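# Hang the glass beaker on a drying-rack peg

## Task

Pick up the beaker that sits upside down on the shelved bench close to the door, carry it to the shelved bench close to the window, and put it on one of the drying rack's pegs, pushed on far enough that the peg alone supports it. The beaker must never reach the floor. Being glass, it breaks if dropped more than a few centimetres or struck hard, and breaking fails the goal. At the end, release it and move the robot away. The robot must not topple or finish leaning. If the beaker stays put only because the robot is holding it, the goal is not met.

## Robot and tools

Robot: a Hello Robot Stretch 4 with a single arm. It has an omni-wheel base, a lift that rides up and down a mast, a telescoping arm that reaches forward, a three-joint wrist (yaw, pitch, roll) and a two-finger gripper with bendable steel fingers. It stands about 1.6 m tall, and the base rim lies within 0.23 m of the base origin. Cameras: head_camera, head_left_camera, head_right_camera (fisheye) and wrist_camera.

Frames: the base frame sits on the floor under the base centre, with x forward, y left and z up. hand_pose is reported in this frame. It is a point between the open fingertips (link pinch), and the printed value can be a little off. With all wrist joints at 0, the hand axes line up with the base axes. The odometry frame is the base frame as it was at the start. Headings are positive to the left, from -3.142 to 3.142.

execute_actions(actions, cameras): actions is a list holding one action object, or nothing. An empty list just reports state and images.
- An action contains "base", "joints" or both, and may add "pace" and "contact_limits". Alternatively it is {"end_of_arm": "enable_torque"} on its own.
- All motions in one action start together.
- "base" takes exactly one relative command, measured from where the base last reported itself:
  - translate_m: metres straight ahead, forward positive, -2 to 2.
  - strafe_m: metres sideways without turning, left positive, -2 to 2.
  - rotate_rad: radians turned on the spot, counter-clockwise positive, -3.2 to 3.2.
- "joints" is one object keyed by joint name. Each value is an absolute target, not an offset:
  - lift_m: 0 to 1.2 m.
  - arm_m: extension, 0 to 0.55 m.
  - wrist_yaw_rad: -1.134 to 4.276. 0 points forward, positive turns left, 3.14 is folded back; above 3.4 the arm may get in the way.
  - wrist_pitch_rad: -1.117 to 4.259. 0 is level and 1.57 points down.
  - wrist_roll_rad: -1.117 to 4.259. At 0 the fingers are level with each other; positive turns clockwise as seen from behind the gripper.
  - gripper_m: fingertip gap in metres, -0.038 to 0.141. Values below 0 press the tips together.
  - Done tolerances: ±0.004 for lift, arm and gripper; ±0.02 for yaw and roll; ±0.05 for pitch.
  - A joint target outside its range is clipped and the result reports it. Any other bad value or unknown key rejects the whole call.
- "pace": "slow", "default", "fast" or "max".
  - Base top speeds at these paces are 0.1, 0.3, 0.4 and 0.6 m/s, and 1, 2, 3 and 4 rad/s.
  - When the lift is above 0.2 m, these limits shrink, down to 0.3 m/s and 1 rad/s at 1.2 m.
- "contact_limits": {"arm_m": value}, from 0 (most sensitive) to 0.75 (firmest). Default is 0.5.
- cameras: a list of names or ["all"]. If left out, you get all images; [] gives none. The "pictures" line gives the order of the images.
- A single action never runs longer than 15 s.
- Anything you leave out of an action may keep pushing toward its earlier target.

Other tools:
- wait(seconds): 0 to 10 s with nothing new commanded. Returns state and images.
- zoom_image(camera, region): region is [x0, y0, x1, y1] in pixels of that camera's latest full image, at most 504x504. Image sizes: head_camera 420x560, fisheye cameras 420x672, wrist_camera 616x392.
- read_manual(section="licences"): licence text only.
- finished_scene(scene): ends the current scene, given its number, once the final state holds. It cannot be undone.

A useful order of work:
1. Unfold the wrist with lift_m 0.4 and wrist_yaw_rad 0 in one action.
2. Find the door-side bench and the beaker, and drive there.
3. Line up, set the height, open the gripper and reach in gently.
4. Close the gripper, lift, and retract the arm.
5. Drive with the arm pulled in to the window-side rack.
6. Align the beaker's opening over a peg and lower it slowly onto the peg.
7. Open the gripper, back the arm away, and move the base clear.

Reading results:
- base_status / joint_status:
  - "done": for the base this means the wheels turned as commanded, even if they slipped.
  - "off_target": the part stopped short and may still be pushing.
  - "contact_stop_at_<key>": the part hit something; the lift, arm or wheels go slack.
  - "limit_stop_at_<name>": a built-in limit stopped it. limit_stop_at_tilt means a lean over 6 degrees, with everything slack. limit_stop_at_own_body means the robot was about to hit itself; a tilted-up, rolled wrist can trigger this.
  - "torque_fault": a wrist or gripper motor went limp. Send enable_torque.
  - If a call reports a stop, any later calls in that same reply are skipped.
- on_its_own: describes what is going on that you did not command. "held at" gives the held target, not the actual position.
- lidar_m: 12 distances in metres for 30-degree sectors, counter-clockwise starting straight ahead (4th left, 7th behind, 10th right). "-" means nothing seen or closer than 0.25 m. Glass and thin legs are often missed, so the beaker may not show up.
- wrist_depth_mm: a 7x7 grid of median depths from the top left, 100 to 2000 mm. Clear objects are omitted and the robot's own body appears.
- base_odometry comes from the wheels only. If turned_by_wheels and turned_by_imu differ by more than about 0.1 rad, something was hit or the wheels slipped.
- base_tilt is in degrees, with forward and right positive and a fixed offset of up to about 1.5.
- motor_effort is a percentage with the peak in brackets, and it is noisy. The wheel motors are positive for a right turn.
- The gripper reading does not prove a grasp. A clear jump in gripper effort at a target of 0 or more does. Squeezing below the object's width pulls the object toward the wrist.

Things to avoid:
- Dropping the beaker or letting it fall more than a few cm.
- Knocking it hard or scraping it along surfaces. Use slow paces and a low contact limit near glass.
- Turning or driving with the arm out past 0.2 m under load, and fast paces while carrying, since the robot can tip.
- Strong sustained pushes or pulls with the gripper raised high.
- Pressing the fingertips down onto surfaces, because they can stick; raise the lift to free them.
- Finishing while still gripping the beaker or while touching the rack.

Each tool is called as a command line: name --argument value for each argument, lists and objects as JSON in quotes; but a table of rows of numbers goes row by row, as --pt "numbers of a row", without its own name.

## Session

execute_actions --actions '[]'

Scene clock: 0.00 s.
base_odometry: x=+0.000 y=+0.000 heading=+0.000 (m, m, rad; odometry frame)
turned_by_wheels: +0.000 (rad since the last result)
turned_by_imu: +0.000 (rad since the last result)
base_tilt: forward=+0.0 right=+0.8 (deg)
lidar_m: 1.36 1.41 2.15 1.53 1.58 1.87 1.75 1.82 1.23 1.12 1.16 1.48
base_status: not commanded
joint_positions: lift_m=+0.289 arm_m=-0.001 wrist_yaw_rad=+3.227 wrist_pitch_rad=-0.013 wrist_roll_rad=-0.010 gripper_m=+0.057
joint_status: not commanded
motor_effort: lift_m=+20 arm_m=+0 wrist_yaw_rad=-2 wrist_pitch_rad=-5 wrist_roll_rad=-1 gripper_m=-5 wheel_0=+0 wheel_1=+0 wheel_2=+0 (%)
hand_pose: x=-0.1246 y=+0.0624 z=+0.4707 quat_wxyz=(-0.043, +0.007, -0.005, +0.999) (m; base frame)
wrist_depth_mm: - 136 135 - - - - / - - 133 - - - - / - - 132 - - - - / - 112 132 - - - - / 139 135 - - - - - / 200 - 1708 - 210 1756 1661 / 193 1281 683 156 1138 1118 1182
pictures: head_camera, head_left_camera, head_right_camera, wrist_camera
Images, in order (width x height): head_camera 420x560, head_left_camera 420x672, head_right_camera 420x672, wrist_camera 616x392.

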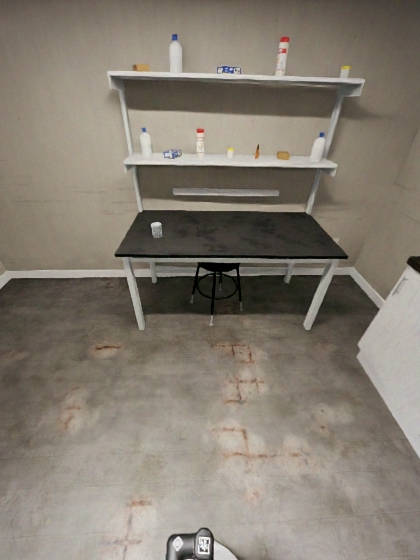

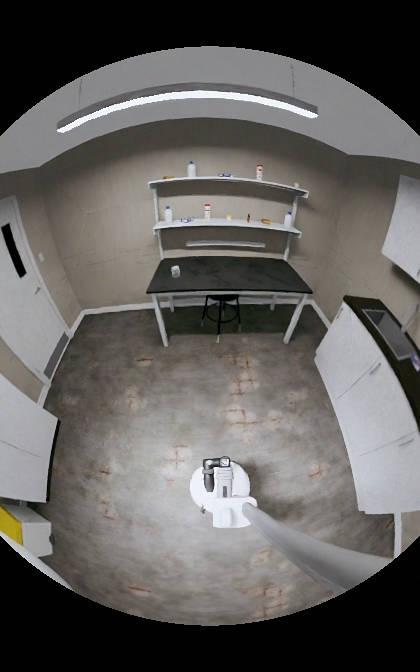

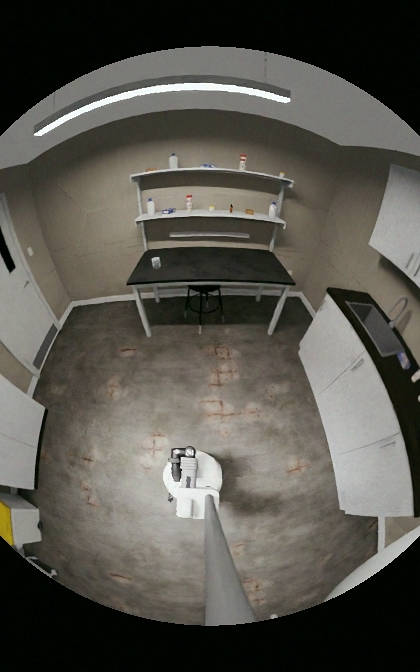

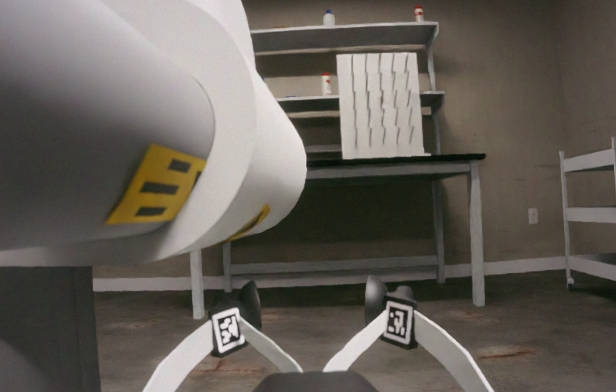

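zoom_image --camera "head_camera" --region '[100, 190, 260, 270]'

zoom_image --camera "wrist_camera" --region '[300, 30, 500, 180]'

Region (100, 190, 260, 270) of head_camera's 420x560 image, scaled by 3.150, with more detail than that image has.

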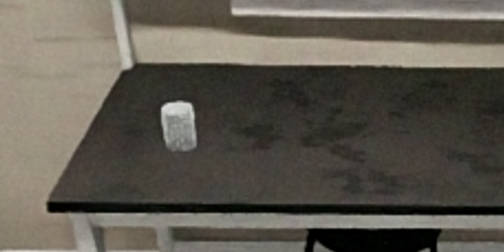

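Region (300, 30, 500, 180) of wrist_camera's 616x392 image, scaled by 2.520; it fills the top 378 rows of this view, and the rest is white.

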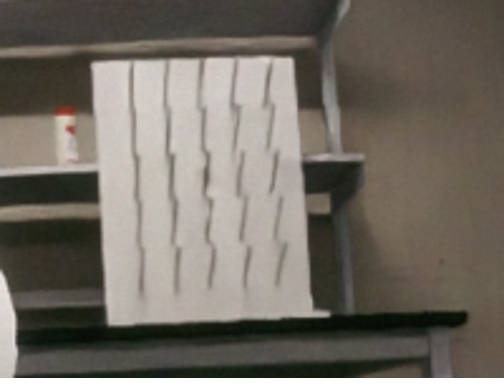

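execute_actions --actions '[{"base": {"strafe_m": 0.48}, "joints": {"lift_m": 0.85, "wrist_yaw_rad": 0, "gripper_m": 0.14}}]' --cameras '[]'

execute_actions --actions '[{"base": {"translate_m": 0.85}}]' --cameras '["head_camera", "wrist_camera"]'

Scene clock: 20.30 s.
base_odometry: x=+0.000 y=+0.480 heading=+0.000 (m, m, rad; odometry frame)
turned_by_wheels: +0.000 (rad since the last result)
turned_by_imu: -0.002 (rad since the last result)
base_tilt: forward=+0.1 right=+0.9 (deg)
lidar_m: 1.34 2.19 1.17 1.05 1.08 1.46 1.78 1.80 1.75 1.62 1.64 1.46
base_status: done
joint_positions: lift_m=+0.850 arm_m=-0.001 wrist_yaw_rad=+0.000 wrist_pitch_rad=-0.013 wrist_roll_rad=-0.010 gripper_m=+0.140
joint_status: all done
motor_effort: lift_m=+23(25) arm_m=+0(0) wrist_yaw_rad=-2(9) wrist_pitch_rad=-5(5) wrist_roll_rad=-1(1) gripper_m=-2(5) wheel_0=+0(9) wheel_1=+2(10) wheel_2=+0(1) (%)
hand_pose: x=+0.4588 y=-0.0873 z=+1.0318 quat_wxyz=(+1.000, -0.005, -0.007, +0.000) (m; base frame)
wrist_depth_mm: 1808 1863 1808 1983 - - - / 1808 1863 1921 1863 1921 - - / 1808 1863 1921 1921 1983 - - / 1863 1808 1921 1863 1921 - - / 1756 1808 1863 1921 1983 1921 - / 1808 1756 1863 1205 1138 209 1255 / 1808 1808 1921 151 1366 1808 -
pictures: none
No camera images: the call's "cameras" was empty. Leave "cameras" out to get every camera's image.

Scene clock: 24.60 s.
base_odometry: x=+0.850 y=+0.480 heading=+0.000 (m, m, rad; odometry frame)
turned_by_wheels: +0.000 (rad since the last result)
turned_by_imu: -0.004 (rad since the last result)
base_tilt: forward=+0.1 right=+0.7 (deg)
lidar_m: 0.49 0.53 1.65 1.57 1.22 1.50 3.31 2.76 1.68 1.53 0.78 0.53
base_status: done
joint_positions: lift_m=+0.850 arm_m=-0.001 wrist_yaw_rad=+0.000 wrist_pitch_rad=-0.013 wrist_roll_rad=-0.010 gripper_m=+0.140
joint_status: not commanded
motor_effort: lift_m=+22(22) arm_m=+0(0) wrist_yaw_rad=-2(2) wrist_pitch_rad=-4(5) wrist_roll_rad=-1(1) gripper_m=-3(2) wheel_0=+0(6) wheel_1=+2(6) wheel_2=+0(9) (%)
hand_pose: x=+0.4587 y=-0.0874 z=+1.0319 quat_wxyz=(+1.000, -0.005, -0.007, +0.000) (m; base frame)
wrist_depth_mm: 1042 1060 1078 1098 1138 1160 1182 / 1025 1042 1078 1078 1118 1138 1182 / 1025 1060 904 946 1025 1118 1160 / 1025 1042 1060 1078 1098 1138 1160 / 1025 1025 1060 1060 1098 1118 1118 / 1008 1042 1060 1078 1078 208 1008 / 1008 1025 759 151 732 691 707
pictures: head_camera, wrist_camera
Images, in order (width x height): head_camera 420x560, wrist_camera 616x392.

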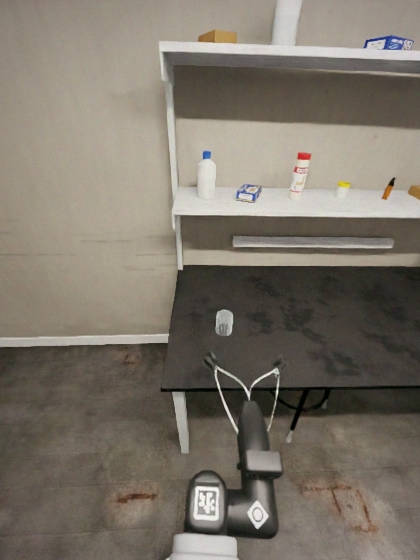

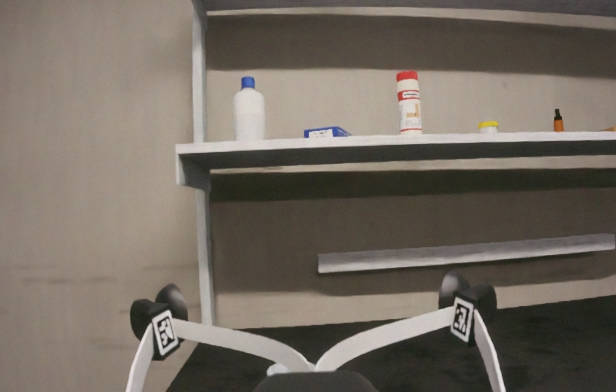

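execute_actions --actions '[{"base": {"strafe_m": 0.03}, "joints": {"lift_m": 0.75}}]' --cameras '["head_camera", "wrist_camera"]'

Scene clock: 36.97 s.
base_odometry: x=+0.850 y=+0.510 heading=+0.000 (m, m, rad; odometry frame)
turned_by_wheels: +0.000 (rad since the last result)
turned_by_imu: -0.002 (rad since the last result)
base_tilt: forward=+0.0 right=+0.8 (deg)
lidar_m: 0.49 1.33 1.63 1.53 1.21 1.45 3.37 2.73 1.71 1.55 0.79 0.54
base_status: done
joint_positions: lift_m=+0.750 arm_m=-0.001 wrist_yaw_rad=+0.000 wrist_pitch_rad=-0.013 wrist_roll_rad=-0.010 gripper_m=+0.140
joint_status: all done
motor_effort: lift_m=+17(21) arm_m=+0(0) wrist_yaw_rad=-2(2) wrist_pitch_rad=-4(5) wrist_roll_rad=-1(1) gripper_m=+0(1) wheel_0=-2(9) wheel_1=+1(11) wheel_2=+0(1) (%)
hand_pose: x=+0.4587 y=-0.0874 z=+0.9322 quat_wxyz=(+1.000, -0.005, -0.007, +0.000) (m; base frame)
wrist_depth_mm: 1060 1042 1078 1078 1118 1160 1160 / 1042 1060 866 854 917 1118 1138 / 1042 1042 1060 1078 1118 1118 1138 / 1025 1042 1078 1098 1078 1118 1138 / 1025 1025 1060 1078 1078 1118 1118 / 1008 1008 854 831 798 210 699 / 1025 1025 521 151 512 477 500
pictures: head_camera, wrist_camera
Images, in order (width x height): head_camera 420x560, wrist_camera 616x392.

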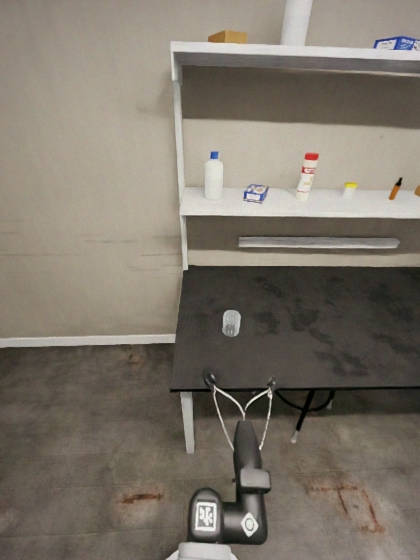

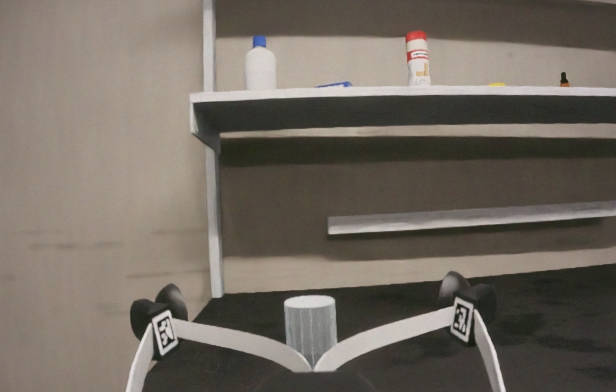

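execute_actions --actions '[{"joints": {"lift_m": 0.6}}]' --cameras '["wrist_camera"]'

Scene clock: 45.27 s.
base_odometry: x=+0.850 y=+0.510 heading=+0.000 (m, m, rad; odometry frame)
turned_by_wheels: +0.000 (rad since the last result)
turned_by_imu: -0.002 (rad since the last result)
base_tilt: forward=+0.1 right=+0.8 (deg)
lidar_m: 0.49 1.31 1.65 1.53 1.20 1.44 3.33 2.73 1.67 1.55 0.79 0.55
base_status: not commanded
joint_positions: lift_m=+0.600 arm_m=-0.001 wrist_yaw_rad=+0.000 wrist_pitch_rad=-0.013 wrist_roll_rad=-0.010 gripper_m=+0.140
joint_status: all done
motor_effort: lift_m=+17(19) arm_m=+0(0) wrist_yaw_rad=-3(4) wrist_pitch_rad=-5(5) wrist_roll_rad=-1(1) gripper_m=+1(0) wheel_0=-2(1) wheel_1=+0(1) wheel_2=+0(0) (%)
hand_pose: x=+0.4587 y=-0.0874 z=+0.7822 quat_wxyz=(+1.000, -0.005, -0.007, +0.000) (m; base frame)
wrist_depth_mm: 1042 1078 831 809 831 854 820 / 1025 1060 1078 1078 1078 1118 1138 / 1025 1042 1060 1060 1098 1118 1160 / 1008 1060 1060 1098 1078 1138 1160 / 1025 1042 668 615 564 504 459 / 286 272 281 281 283 208 289 / 991 300 314 151 322 325 327
pictures: wrist_camera
Images, in order (width x height): wrist_camera 616x392.

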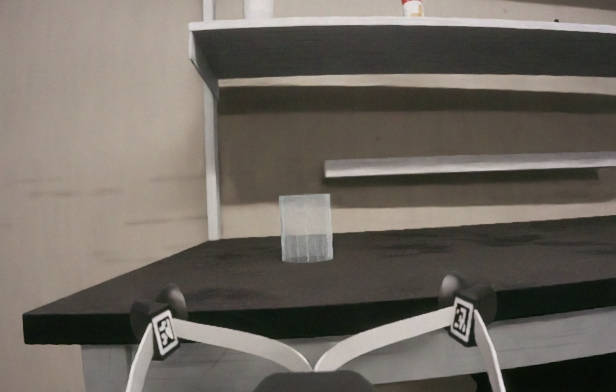

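execute_actions --actions '[{"joints": {"lift_m": 0.635}}]' --cameras '[]'

execute_actions --actions '[{"joints": {"arm_m": 0.26}}]' --cameras '["head_camera", "wrist_camera"]'

Scene clock: 54.03 s.
base_odometry: x=+0.850 y=+0.510 heading=+0.000 (m, m, rad; odometry frame)
turned_by_wheels: +0.000 (rad since the last result)
turned_by_imu: -0.001 (rad since the last result)
base_tilt: forward=+0.1 right=+0.8 (deg)
lidar_m: 0.49 1.32 1.65 1.53 1.20 1.45 3.35 2.73 1.70 1.56 0.81 0.54
base_status: not commanded
joint_positions: lift_m=+0.635 arm_m=-0.001 wrist_yaw_rad=+0.000 wrist_pitch_rad=-0.013 wrist_roll_rad=-0.010 gripper_m=+0.140
joint_status: all done
motor_effort: lift_m=+23(26) arm_m=+0(0) wrist_yaw_rad=-1(2) wrist_pitch_rad=-5(5) wrist_roll_rad=-1(1) gripper_m=+0(1) wheel_0=-2(2) wheel_1=+0(1) wheel_2=+0(0) (%)
hand_pose: x=+0.4587 y=-0.0874 z=+0.8168 quat_wxyz=(+1.000, -0.005, -0.007, +0.000) (m; base frame)
wrist_depth_mm: 1042 1078 878 831 854 991 798 / 1042 1060 976 991 1025 1060 1078 / 1042 1060 1060 1118 1118 1118 1118 / 1025 1060 1060 1078 1098 1098 1160 / 1008 1042 991 917 842 741 691 / 1008 338 413 404 384 210 343 / 281 272 274 151 281 285 287
pictures: none
No camera images: the call's "cameras" was empty. Leave "cameras" out to get every camera's image.

Scene clock: 55.93 s.
base_odometry: x=+0.850 y=+0.510 heading=+0.000 (m, m, rad; odometry frame)
turned_by_wheels: +0.000 (rad since the last result)
turned_by_imu: -0.001 (rad since the last result)
base_tilt: forward=+0.1 right=+0.8 (deg)
lidar_m: 0.48 1.33 1.67 1.55 1.22 1.44 3.35 2.76 1.72 1.56 0.78 0.56
base_status: not commanded
joint_positions: lift_m=+0.635 arm_m=+0.259 wrist_yaw_rad=+0.000 wrist_pitch_rad=-0.013 wrist_roll_rad=-0.010 gripper_m=+0.140
joint_status: all done
motor_effort: lift_m=+22(23) arm_m=+7(7) wrist_yaw_rad=-2(4) wrist_pitch_rad=-5(5) wrist_roll_rad=-1(1) gripper_m=+1(0) wheel_0=-2(2) wheel_1=+1(0) wheel_2=+0(0) (%)
hand_pose: x=+0.7181 y=-0.0874 z=+0.8168 quat_wxyz=(+1.000, -0.005, -0.007, +0.000) (m; base frame)
wrist_depth_mm: 788 809 691 723 715 723 741 / 788 809 820 831 842 866 866 / 788 788 798 831 854 866 878 / 788 809 809 831 831 866 854 / 768 788 798 809 831 715 661 / 778 334 407 394 379 210 338 / 276 246 245 151 241 229 236
pictures: head_camera, wrist_camera
Images, in order (width x height): head_camera 420x560, wrist_camera 616x392.

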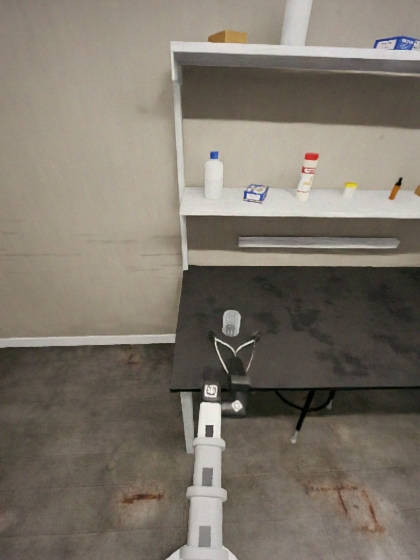

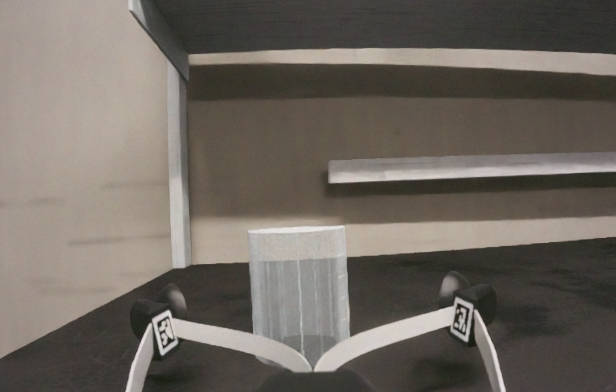

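execute_actions --actions '[{"joints": {"arm_m": 0.305}}]' --cameras '["wrist_camera"]'

execute_actions --actions '[{"joints": {"gripper_m": 0.03}}]' --cameras '["wrist_camera"]'

Scene clock: 63.37 s.
base_odometry: x=+0.850 y=+0.510 heading=+0.000 (m, m, rad; odometry frame)
turned_by_wheels: +0.000 (rad since the last result)
turned_by_imu: -0.001 (rad since the last result)
base_tilt: forward=+0.1 right=+0.9 (deg)
lidar_m: 0.48 1.32 1.63 1.53 1.19 1.42 3.33 2.74 1.67 1.56 0.80 0.56
base_status: not commanded
joint_positions: lift_m=+0.635 arm_m=+0.304 wrist_yaw_rad=+0.000 wrist_pitch_rad=-0.013 wrist_roll_rad=-0.010 gripper_m=+0.140
joint_status: all done
motor_effort: lift_m=+23(22) arm_m=+7(9) wrist_yaw_rad=+0(1) wrist_pitch_rad=-4(5) wrist_roll_rad=-1(1) gripper_m=-1(0) wheel_0=-2(2) wheel_1=+1(1) wheel_2=+0(0) (%)
hand_pose: x=+0.7631 y=-0.0874 z=+0.8169 quat_wxyz=(+1.000, -0.005, -0.007, +0.000) (m; base frame)
wrist_depth_mm: 759 768 683 723 723 741 750 / 750 750 778 778 798 820 831 / 732 750 788 778 798 809 809 / 750 750 768 778 788 798 820 / 732 750 750 778 788 732 661 / 732 334 407 397 379 209 340 / 274 246 246 151 241 229 236
pictures: wrist_camera
Images, in order (width x height): wrist_camera 616x392.

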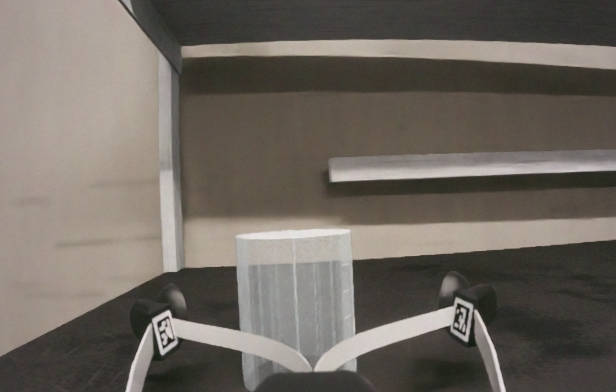

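Scene clock: 65.47 s.
base_odometry: x=+0.850 y=+0.510 heading=+0.000 (m, m, rad; odometry frame)
turned_by_wheels: +0.000 (rad since the last result)
turned_by_imu: -0.001 (rad since the last result)
base_tilt: forward=+0.1 right=+0.8 (deg)
lidar_m: 0.48 1.33 1.65 1.51 1.22 1.46 3.34 2.76 1.70 1.55 0.80 0.54
base_status: not commanded
joint_positions: lift_m=+0.635 arm_m=+0.304 wrist_yaw_rad=+0.000 wrist_pitch_rad=-0.013 wrist_roll_rad=-0.010 gripper_m=+0.030
joint_status: all done
motor_effort: lift_m=+23(23) arm_m=+7(7) wrist_yaw_rad=-2(2) wrist_pitch_rad=-4(5) wrist_roll_rad=-1(1) gripper_m=-20(18) wheel_0=-2(2) wheel_1=+1(1) wheel_2=+0(0) (%)
hand_pose: x=+0.7631 y=-0.0874 z=+0.8169 quat_wxyz=(+1.000, -0.005, -0.007, +0.000) (m; base frame)
wrist_depth_mm: 750 750 683 715 732 732 741 / 750 759 759 788 798 820 831 / 750 750 768 768 798 798 831 / 732 750 768 768 788 820 820 / 750 750 768 768 788 732 668 / 741 418 213 399 204 353 340 / 273 255 198 260 229 214 237
pictures: wrist_camera
Images, in order (width x height): wrist_camera 616x392.

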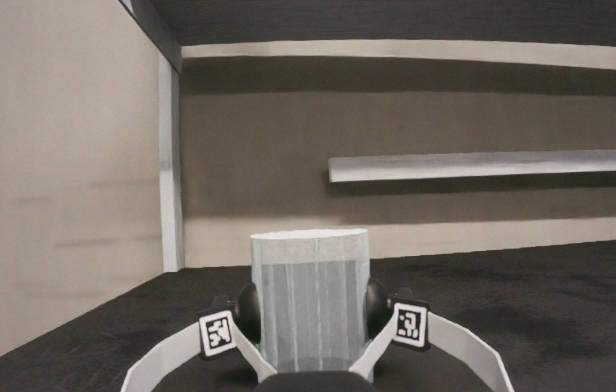

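Gripped. Lift, retract, and turn around.

execute_actions --actions '[{"joints": {"lift_m": 0.75}}]' --cameras '[]'

execute_actions --actions '[{"joints": {"arm_m": 0.0}, "base": {"translate_m": -0.4}}]' --cameras '[]'

execute_actions --actions '[{"base": {"rotate_rad": 3.14}, "pace": "slow"}]' --cameras '["head_camera", "wrist_camera"]'

Scene clock: 77.63 s.
base_odometry: x=+0.850 y=+0.510 heading=+0.000 (m, m, rad; odometry frame)
turned_by_wheels: +0.000 (rad since the last result)
turned_by_imu: -0.002 (rad since the last result)
base_tilt: forward=+0.1 right=+0.8 (deg)
lidar_m: 0.49 1.33 1.64 1.52 1.20 1.44 3.33 2.76 1.70 1.55 0.79 0.55
base_status: not commanded
joint_positions: lift_m=+0.750 arm_m=+0.304 wrist_yaw_rad=+0.000 wrist_pitch_rad=-0.012 wrist_roll_rad=-0.010 gripper_m=+0.030
joint_status: all done
motor_effort: lift_m=+23(21) arm_m=+7(7) wrist_yaw_rad=+0(1) wrist_pitch_rad=-9(8) wrist_roll_rad=-1(1) gripper_m=-21(23) wheel_0=-2(2) wheel_1=+1(1) wheel_2=+0(0) (%)
hand_pose: x=+0.7631 y=-0.0874 z=+0.9315 quat_wxyz=(+1.000, -0.005, -0.006, +0.000) (m; base frame)
wrist_depth_mm: 750 473 459 473 480 484 500 / 741 591 647 683 699 699 707 / 732 741 778 788 809 809 809 / 741 759 768 768 788 809 820 / 723 741 759 768 798 798 820 / 732 732 212 768 206 732 683 / 723 732 198 535 473 442 484
pictures: none
No camera images: the call's "cameras" was empty. Leave "cameras" out to get every camera's image.

Scene clock: 80.43 s.
base_odometry: x=+0.450 y=+0.510 heading=+0.000 (m, m, rad; odometry frame)
turned_by_wheels: +0.000 (rad since the last result)
turned_by_imu: +0.000 (rad since the last result)
base_tilt: forward=+0.0 right=+0.8 (deg)
lidar_m: 0.89 1.71 1.60 1.08 1.09 1.41 2.32 2.28 1.73 1.59 1.37 0.98
base_status: done
joint_positions: lift_m=+0.750 arm_m=+0.001 wrist_yaw_rad=+0.000 wrist_pitch_rad=-0.012 wrist_roll_rad=-0.010 gripper_m=+0.030
joint_status: all done
motor_effort: lift_m=+23(23) arm_m=-7(7) wrist_yaw_rad=-1(2) wrist_pitch_rad=-9(9) wrist_roll_rad=-1(1) gripper_m=-21(22) wheel_0=-2(7) wheel_1=-1(9) wheel_2=-1(11) (%)
hand_pose: x=+0.4606 y=-0.0875 z=+0.9314 quat_wxyz=(+1.000, -0.005, -0.006, +0.000) (m; base frame)
wrist_depth_mm: 1397 1464 1464 1430 1430 1499 1537 / 1464 1430 1464 1537 1464 1537 1618 / 1397 1430 1464 1464 1537 1499 1537 / 1397 1430 1464 1464 1537 1537 1499 / 1397 1464 1464 1499 1464 1537 1397 / 1366 1397 213 820 205 732 741 / 1366 1397 198 707 707 732 1537
pictures: none
No camera images: the call's "cameras" was empty. Leave "cameras" out to get every camera's image.

Scene clock: 84.87 s.
base_odometry: x=+0.450 y=+0.510 heading=+3.139 (m, m, rad; odometry frame)
turned_by_wheels: +3.139 (rad since the last result)
turned_by_imu: +3.084 (rad since the last result)
base_tilt: forward=+0.1 right=+0.8 (deg)
lidar_m: 2.22 2.30 1.73 1.59 1.43 0.98 0.90 1.73 1.62 1.09 1.08 1.43
base_status: done
joint_positions: lift_m=+0.750 arm_m=+0.001 wrist_yaw_rad=+0.000 wrist_pitch_rad=-0.012 wrist_roll_rad=-0.010 gripper_m=+0.030
joint_status: not commanded
motor_effort: lift_m=+22(23) arm_m=-7(7) wrist_yaw_rad=-1(1) wrist_pitch_rad=-9(9) wrist_roll_rad=-1(1) gripper_m=-20(23) wheel_0=-3(7) wheel_1=-3(9) wheel_2=-3(6) (%)
hand_pose: x=+0.4606 y=-0.0874 z=+0.9314 quat_wxyz=(+1.000, -0.005, -0.006, +0.000) (m; base frame)
wrist_depth_mm: - - - - - - 1808 / - - - - - - 1863 / - - - - - - 1808 / - - - - - - 1863 / - - - - - - 1863 / - - 213 - 204 - 1808 / - - 197 - - 1756 1983
pictures: head_camera, wrist_camera
Images, in order (width x height): head_camera 420x560, wrist_camera 616x392.

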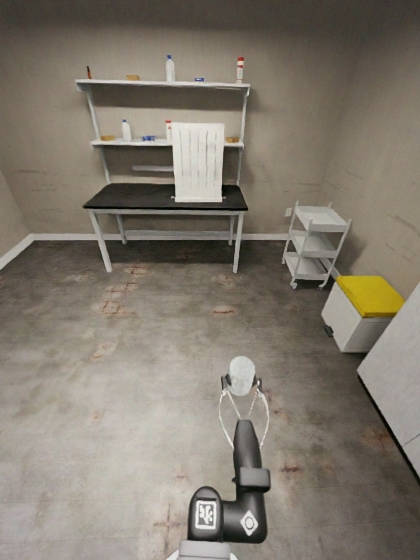

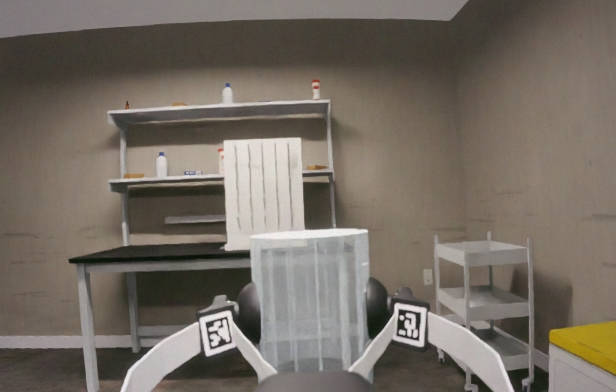

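execute_actions --actions '[{"base": {"rotate_rad": 0.07}}]' --cameras '[]'

execute_actions --actions '[{"base": {"translate_m": 1.6}, "joints": {"lift_m": 0.9}}]' --cameras '["head_camera", "wrist_camera"]'

Scene clock: 91.73 s.
base_odometry: x=+0.450 y=+0.510 heading=-3.074 (m, m, rad; odometry frame)
turned_by_wheels: +0.070 (rad since the last result)
turned_by_imu: +0.067 (rad since the last result)
base_tilt: forward=+0.1 right=+0.8 (deg)
lidar_m: 2.21 2.33 1.71 1.60 1.33 0.94 0.89 1.77 1.55 1.08 1.11 1.61
base_status: done
joint_positions: lift_m=+0.750 arm_m=+0.001 wrist_yaw_rad=+0.000 wrist_pitch_rad=-0.012 wrist_roll_rad=-0.010 gripper_m=+0.030
joint_status: not commanded
motor_effort: lift_m=+23(23) arm_m=-7(7) wrist_yaw_rad=-2(3) wrist_pitch_rad=-9(9) wrist_roll_rad=-1(1) gripper_m=-18(18) wheel_0=-2(5) wheel_1=-1(6) wheel_2=-2(8) (%)
hand_pose: x=+0.4606 y=-0.0874 z=+0.9314 quat_wxyz=(+1.000, -0.005, -0.006, +0.000) (m; base frame)
wrist_depth_mm: - - - - - - - / - - - - - - - / - - - - - - - / - - - - - - - / - - - - - - 1921 / - - 213 - 204 - 1921 / - - 198 - - 1661 1863
pictures: none
No camera images: the call's "cameras" was empty. Leave "cameras" out to get every camera's image.

Scene clock: 98.53 s.
base_odometry: x=-1.146 y=+0.402 heading=-3.074 (m, m, rad; odometry frame)
turned_by_wheels: +0.000 (rad since the last result)
turned_by_imu: -0.006 (rad since the last result)
base_tilt: forward=+0.0 right=+0.8 (deg)
lidar_m: 0.61 0.66 0.89 1.85 1.74 2.34 2.85 1.52 1.11 1.07 0.96 0.63
base_status: done
joint_positions: lift_m=+0.900 arm_m=+0.001 wrist_yaw_rad=+0.000 wrist_pitch_rad=-0.012 wrist_roll_rad=-0.010 gripper_m=+0.030
joint_status: all done
motor_effort: lift_m=+23(24) arm_m=-7(7) wrist_yaw_rad=-1(1) wrist_pitch_rad=-9(10) wrist_roll_rad=-1(0) gripper_m=-18(19) wheel_0=+1(7) wheel_1=+1(7) wheel_2=+0(8) (%)
hand_pose: x=+0.4606 y=-0.0874 z=+1.0814 quat_wxyz=(+1.000, -0.005, -0.006, +0.000) (m; base frame)
wrist_depth_mm: 1025 1042 1098 1160 1182 1229 1229 / 1182 668 668 668 1205 1229 1229 / 1205 661 661 676 1182 1205 1255 / 1229 668 654 661 1060 1205 1229 / 1229 668 668 661 1182 1205 1182 / 1205 654 213 661 204 1182 1182 / 946 647 197 654 707 759 1182
pictures: head_camera, wrist_camera
Images, in order (width x height): head_camera 420x560, wrist_camera 616x392.

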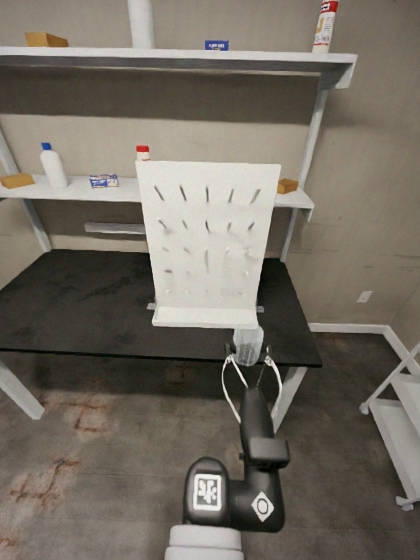

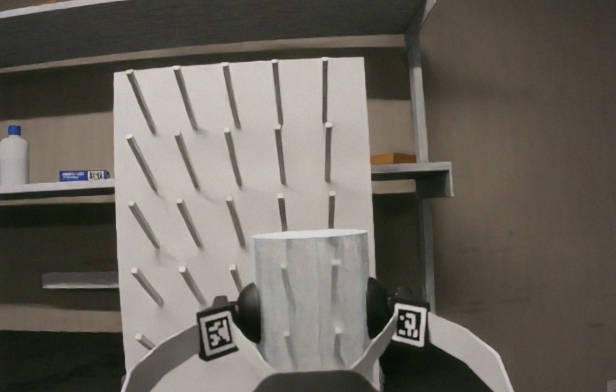

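execute_actions --actions '[{"base": {"strafe_m": -0.024}, "joints": {"lift_m": 0.99, "wrist_pitch_rad": -0.9}}]' --cameras '[]'

execute_actions --actions '[{"joints": {"arm_m": 0.37}}]' --cameras '["head_camera", "wrist_camera", "head_right_camera"]'

Scene clock: 128.30 s.
base_odometry: x=-1.148 y=+0.426 heading=-3.074 (m, m, rad; odometry frame)
turned_by_wheels: +0.000 (rad since the last result)
turned_by_imu: -0.001 (rad since the last result)
base_tilt: forward=+0.1 right=+0.8 (deg)
lidar_m: 0.62 0.64 0.89 1.83 1.75 2.37 2.71 1.49 1.08 1.05 0.97 0.65
base_status: done
joint_positions: lift_m=+0.990 arm_m=+0.001 wrist_yaw_rad=+0.000 wrist_pitch_rad=-0.897 wrist_roll_rad=-0.010 gripper_m=+0.030
joint_status: all done
motor_effort: lift_m=+23(23) arm_m=-7(7) wrist_yaw_rad=-1(2) wrist_pitch_rad=-7(16) wrist_roll_rad=-1(1) gripper_m=-21(19) wheel_0=+0(8) wheel_1=+1(9) wheel_2=+0(1) (%)
hand_pose: x=+0.3520 y=-0.0874 z=+1.3935 quat_wxyz=(+0.901, -0.004, -0.434, -0.002) (m; base frame)
wrist_depth_mm: 1078 1098 1118 1118 1118 1138 1138 / 1182 1160 1229 1205 1229 1229 1229 / 1281 1281 1308 1366 1281 1336 1336 / 1464 1464 1464 1499 1464 1499 1499 / 1661 1661 1708 1708 1576 1708 1618 / 1499 1499 212 1499 205 1464 1464 / 1336 1336 197 1336 1255 1281 1255
pictures: none
No camera images: the call's "cameras" was empty. Leave "cameras" out to get every camera's image.

Scene clock: 130.50 s.
base_odometry: x=-1.148 y=+0.426 heading=-3.074 (m, m, rad; odometry frame)
turned_by_wheels: +0.000 (rad since the last result)
turned_by_imu: -0.001 (rad since the last result)
base_tilt: forward=+0.1 right=+0.8 (deg)
lidar_m: 0.62 0.64 0.89 1.84 1.75 2.38 2.70 1.45 1.07 1.06 0.93 0.64
base_status: not commanded
joint_positions: lift_m=+0.990 arm_m=+0.369 wrist_yaw_rad=+0.000 wrist_pitch_rad=-0.898 wrist_roll_rad=-0.010 gripper_m=+0.030
joint_status: all done
motor_effort: lift_m=+23(23) arm_m=+7(6) wrist_yaw_rad=-2(0) wrist_pitch_rad=-6(7) wrist_roll_rad=-1(1) gripper_m=-22(19) wheel_0=+0(0) wheel_1=+1(1) wheel_2=+0(0) (%)
hand_pose: x=+0.7195 y=-0.0874 z=+1.3936 quat_wxyz=(+0.901, -0.004, -0.434, -0.002) (m; base frame)
wrist_depth_mm: 1098 1098 1098 1118 1118 1118 1118 / 1160 1205 1182 1205 1229 1229 1229 / 1255 1308 1336 1308 1336 1336 1336 / 1397 1464 1430 1430 1430 1464 1430 / 1255 1281 1281 1255 1255 1229 1229 / 691 699 212 683 205 1008 1025 / 759 732 198 732 768 759 931
pictures: head_camera, head_right_camera, wrist_camera
Images, in order (width x height): head_camera 420x560, head_right_camera 420x672, wrist_camera 616x392.

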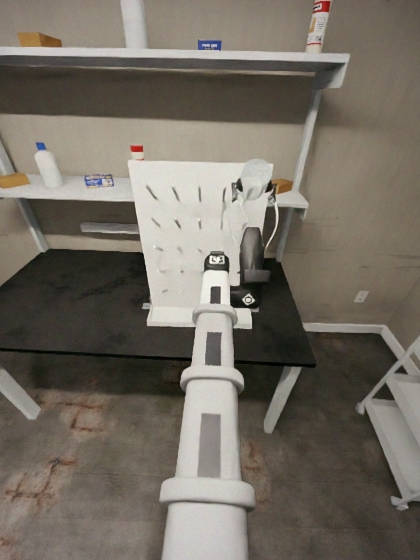

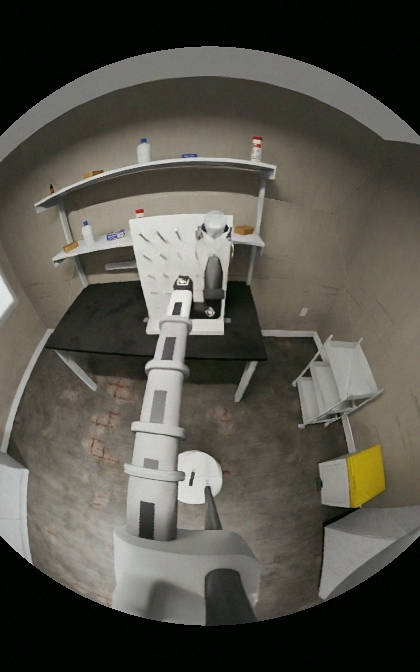

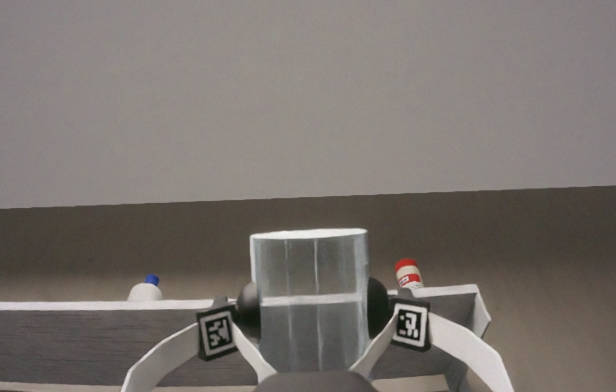

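zoom_image --camera "head_camera" --region '[130, 140, 310, 280]'

Region (130, 140, 310, 280) of head_camera's 420x560 image, scaled by 2.800, with more detail than that image has.

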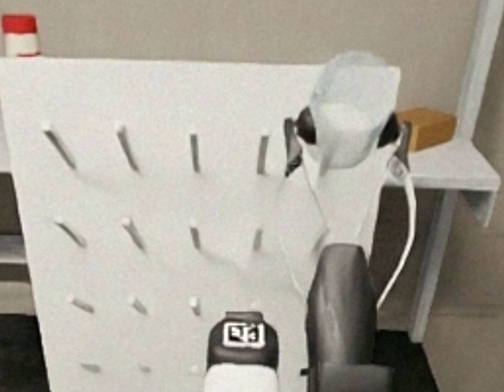

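execute_actions --actions '[{"joints": {"lift_m": 1.02}}]' --cameras '[]'

execute_actions --actions '[{"joints": {"arm_m": 0.42, "lift_m": 0.98}, "pace": "slow", "contact_limits": {"arm_m": 0.15}}]' --cameras '["head_camera"]'

zoom_image --camera "head_camera" --region '[130, 140, 310, 280]'

Scene clock: 147.77 s.
base_odometry: x=-1.148 y=+0.426 heading=-3.074 (m, m, rad; odometry frame)
turned_by_wheels: +0.000 (rad since the last result)
turned_by_imu: -0.001 (rad since the last result)
base_tilt: forward=+0.0 right=+0.8 (deg)
lidar_m: 0.60 0.66 0.93 1.79 1.74 2.38 2.69 1.44 1.10 1.06 0.95 0.62
base_status: not commanded
joint_positions: lift_m=+1.020 arm_m=+0.369 wrist_yaw_rad=+0.000 wrist_pitch_rad=-0.898 wrist_roll_rad=-0.010 gripper_m=+0.030
joint_status: all done
motor_effort: lift_m=+23(22) arm_m=+7(7) wrist_yaw_rad=-1(1) wrist_pitch_rad=-5(6) wrist_roll_rad=-1(1) gripper_m=-19(20) wheel_0=+0(0) wheel_1=+0(1) wheel_2=+0(0) (%)
hand_pose: x=+0.7195 y=-0.0874 z=+1.4236 quat_wxyz=(+0.901, -0.004, -0.434, -0.002) (m; base frame)
wrist_depth_mm: 1060 1060 1060 1078 1078 1098 1098 / 1160 1160 1182 1182 1205 1182 1205 / 1255 1281 1281 1281 1336 1281 1308 / 1397 1430 1430 1397 1366 1430 1430 / 1255 1308 1281 1255 1255 1229 1205 / 1078 798 212 1060 204 1060 1042 / 699 676 197 683 707 707 931
pictures: none
No camera images: the call's "cameras" was empty. Leave "cameras" out to get every camera's image.

Scene clock: 149.47 s.
base_odometry: x=-1.148 y=+0.426 heading=-3.074 (m, m, rad; odometry frame)
turned_by_wheels: +0.000 (rad since the last result)
turned_by_imu: -0.001 (rad since the last result)
base_tilt: forward=+0.0 right=+0.8 (deg)
lidar_m: 0.61 0.66 0.91 1.84 1.76 2.37 2.70 1.42 1.10 1.07 0.96 0.65
base_status: not commanded
joint_positions: lift_m=+0.980 arm_m=+0.419 wrist_yaw_rad=+0.000 wrist_pitch_rad=-0.898 wrist_roll_rad=-0.010 gripper_m=+0.030
joint_status: all done
motor_effort: lift_m=+18(22) arm_m=+7(7) wrist_yaw_rad=-3(2) wrist_pitch_rad=-6(6) wrist_roll_rad=-1(1) gripper_m=-21(19) wheel_0=+0(0) wheel_1=+1(1) wheel_2=+0(0) (%)
contact_limits: arm_m 0.15
hand_pose: x=+0.7695 y=-0.0874 z=+1.3840 quat_wxyz=(+0.901, -0.004, -0.434, -0.002) (m; base frame)
wrist_depth_mm: 1098 1078 1138 1098 1138 1118 1118 / 1182 1182 1182 1182 1229 1229 1229 / 1308 1397 1308 1336 1336 1336 1366 / 1366 1499 1464 1397 1430 1430 1366 / 1205 1182 1182 1229 1160 1160 1182 / 676 676 212 676 205 699 960 / 768 741 198 750 778 750 878
pictures: head_camera
Images, in order (width x height): head_camera 420x560.

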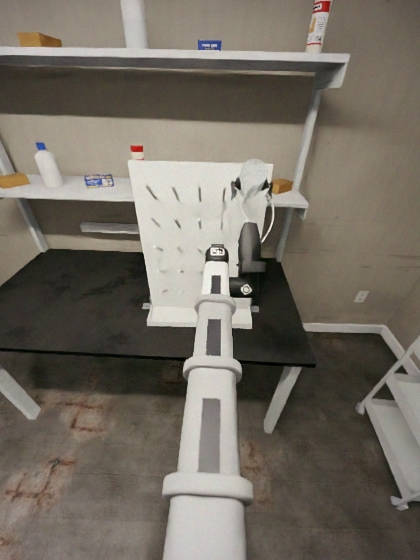

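Region (130, 140, 310, 280) of head_camera's 420x560 image, scaled by 2.800, with more detail than that image has.

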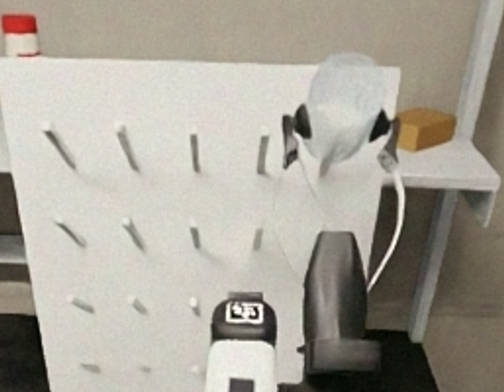

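execute_actions --actions '[{"joints": {"arm_m": 0.465, "lift_m": 0.942}, "pace": "slow", "contact_limits": {"arm_m": 0.15}}]' --cameras '["head_camera", "wrist_camera"]'

zoom_image --camera "head_camera" --region '[130, 140, 310, 280]'

Scene clock: 155.63 s.
base_odometry: x=-1.148 y=+0.426 heading=-3.074 (m, m, rad; odometry frame)
turned_by_wheels: +0.000 (rad since the last result)
turned_by_imu: -0.002 (rad since the last result)
base_tilt: forward=+0.1 right=+0.8 (deg)
lidar_m: 0.59 0.67 0.92 1.83 1.73 2.37 2.70 1.44 1.11 1.06 0.97 0.65
base_status: not commanded
joint_positions: lift_m=+0.942 arm_m=+0.464 wrist_yaw_rad=+0.000 wrist_pitch_rad=-0.898 wrist_roll_rad=-0.010 gripper_m=+0.030
joint_status: all done
motor_effort: lift_m=+18(17) arm_m=+7(8) wrist_yaw_rad=-1(0) wrist_pitch_rad=-6(6) wrist_roll_rad=-1(1) gripper_m=-21(22) wheel_0=+0(0) wheel_1=+1(0) wheel_2=+0(0) (%)
contact_limits: arm_m 0.15
hand_pose: x=+0.8145 y=-0.0874 z=+1.3460 quat_wxyz=(+0.901, -0.004, -0.434, -0.002) (m; base frame)
wrist_depth_mm: 1138 1138 1160 1138 1160 1138 1182 / 1205 1281 1255 1229 1255 1255 1255 / 1336 1366 1397 1397 1397 1397 1397 / 1366 1397 1336 1336 1308 1308 1308 / 661 668 676 661 676 691 1098 / 304 691 212 699 204 904 946 / 287 281 198 282 276 798 831
pictures: head_camera, wrist_camera
Images, in order (width x height): head_camera 420x560, wrist_camera 616x392.

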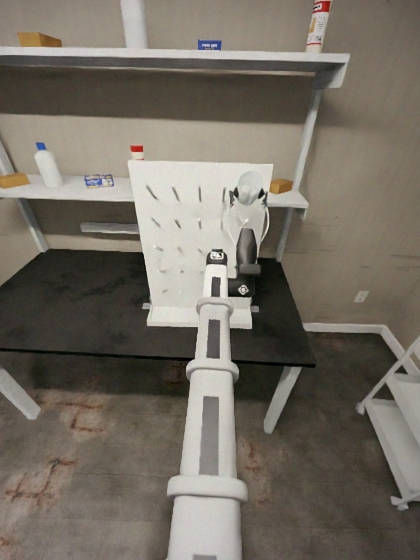

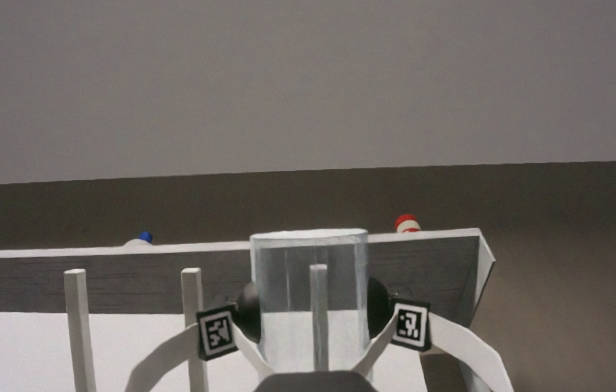

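Region (130, 140, 310, 280) of head_camera's 420x560 image, scaled by 2.800, with more detail than that image has.

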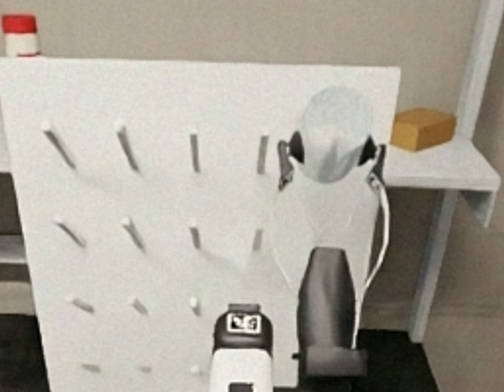

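execute_actions --actions '[{"joints": {"gripper_m": 0.09}, "pace": "slow"}]' --cameras '["wrist_camera"]'

Scene clock: 162.43 s.
base_odometry: x=-1.148 y=+0.426 heading=-3.074 (m, m, rad; odometry frame)
turned_by_wheels: +0.000 (rad since the last result)
turned_by_imu: -0.002 (rad since the last result)
base_tilt: forward=+0.0 right=+0.8 (deg)
lidar_m: 0.60 0.67 0.83 1.83 1.75 2.36 2.73 1.47 1.06 1.06 0.97 0.66
base_status: not commanded
joint_positions: lift_m=+0.942 arm_m=+0.464 wrist_yaw_rad=-0.002 wrist_pitch_rad=-0.898 wrist_roll_rad=-0.010 gripper_m=+0.090
joint_status: all done
motor_effort: lift_m=+18(18) arm_m=+7(7) wrist_yaw_rad=+2(5) wrist_pitch_rad=-4(5) wrist_roll_rad=-1(1) gripper_m=-2(17) wheel_0=+0(0) wheel_1=+1(1) wheel_2=+0(0) (%)
hand_pose: x=+0.8142 y=-0.0877 z=+1.3461 quat_wxyz=(+0.901, -0.005, -0.434, -0.003) (m; base frame)
wrist_depth_mm: 1098 1138 1160 1160 1160 1160 1160 / 1205 1229 1255 1255 1229 1281 1255 / 1366 1397 1336 1336 1397 1366 1366 / 1366 1397 1366 1308 1336 1336 1308 / 661 668 683 661 676 1008 1098 / 304 691 220 315 211 904 946 / 278 283 274 155 279 831 831
pictures: wrist_camera
Images, in order (width x height): wrist_camera 616x392.

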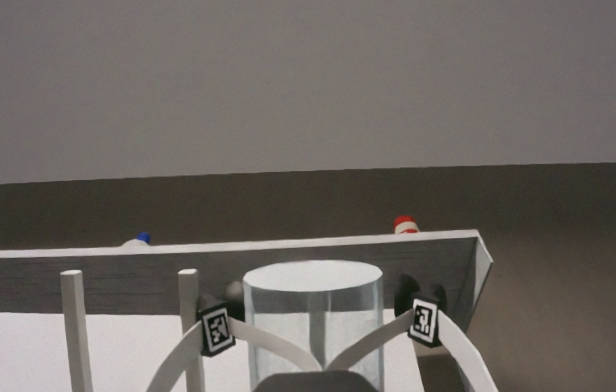

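execute_actions --actions '[{"joints": {"arm_m": 0.38, "lift_m": 0.86}, "pace": "slow"}]' --cameras '[]'

execute_actions --actions '[{"joints": {"arm_m": 0.0}, "base": {"translate_m": -0.3}}]' --cameras '["head_camera"]'

zoom_image --camera "head_camera" --region '[130, 120, 310, 260]'

Scene clock: 173.97 s.
base_odometry: x=-1.148 y=+0.426 heading=-3.074 (m, m, rad; odometry frame)
turned_by_wheels: +0.000 (rad since the last result)
turned_by_imu: -0.002 (rad since the last result)
base_tilt: forward=+0.1 right=+0.8 (deg)
lidar_m: 0.61 0.65 0.89 1.84 1.72 2.38 2.73 1.48 1.10 1.05 0.94 0.64
base_status: not commanded
joint_positions: lift_m=+0.860 arm_m=+0.381 wrist_yaw_rad=+0.000 wrist_pitch_rad=-0.899 wrist_roll_rad=-0.010 gripper_m=+0.090
joint_status: all done
motor_effort: lift_m=+18(17) arm_m=-7(9) wrist_yaw_rad=+1(5) wrist_pitch_rad=-2(4) wrist_roll_rad=-1(1) gripper_m=-2(1) wheel_0=+0(0) wheel_1=+1(1) wheel_2=+0(0) (%)
hand_pose: x=+0.7318 y=-0.0874 z=+1.2642 quat_wxyz=(+0.901, -0.004, -0.434, -0.002) (m; base frame)
wrist_depth_mm: 1205 1229 1205 1255 1229 1255 1229 / 1281 1308 1308 1336 1336 1336 1336 / 1430 1464 1464 1464 1537 1499 1499 / 1499 1499 1499 1537 1464 1430 1430 / 788 788 788 768 788 1160 1205 / 407 430 338 415 214 1008 1025 / 377 368 340 150 368 878 931
pictures: none
No camera images: the call's "cameras" was empty. Leave "cameras" out to get every camera's image.

Scene clock: 176.43 s.
base_odometry: x=-0.849 y=+0.446 heading=-3.075 (m, m, rad; odometry frame)
turned_by_wheels: -0.001 (rad since the last result)
turned_by_imu: +0.000 (rad since the last result)
base_tilt: forward=+0.1 right=+0.7 (deg)
lidar_m: 0.90 0.95 1.37 1.67 1.74 2.32 2.43 1.49 1.06 1.04 1.10 0.98
base_status: done
joint_positions: lift_m=+0.860 arm_m=+0.001 wrist_yaw_rad=+0.000 wrist_pitch_rad=-0.899 wrist_roll_rad=-0.010 gripper_m=+0.090
joint_status: all done
motor_effort: lift_m=+18(18) arm_m=-7(6) wrist_yaw_rad=+0(1) wrist_pitch_rad=-2(3) wrist_roll_rad=+0(1) gripper_m=-3(5) wheel_0=-3(7) wheel_1=-3(9) wheel_2=-1(10) (%)
hand_pose: x=+0.3517 y=-0.0875 z=+1.2641 quat_wxyz=(+0.901, -0.005, -0.434, -0.002) (m; base frame)
wrist_depth_mm: 1205 1205 1229 1229 1229 1255 1255 / 1229 1255 1008 1025 1336 1366 1336 / 1464 1464 1430 1464 1464 1499 1499 / 1576 1661 1576 1661 1661 1661 1661 / 1708 1808 1808 1808 1921 1921 1808 / 1863 1921 1756 1863 213 1756 1756 / 1618 1661 1576 150 1576 1576 1618
pictures: head_camera
Images, in order (width x height): head_camera 420x560.

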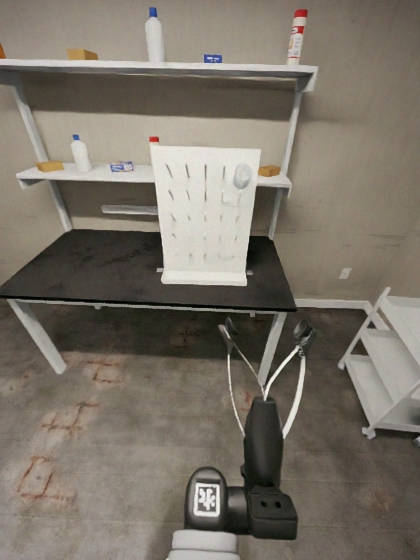

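Region (130, 120, 310, 260) of head_camera's 420x560 image, scaled by 2.800, with more detail than that image has.

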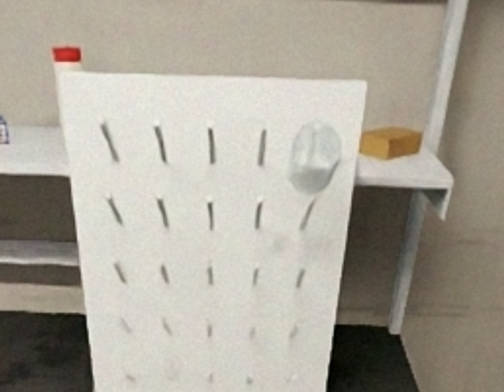

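finished_scene --scene 1

The scene is finished: the task was done.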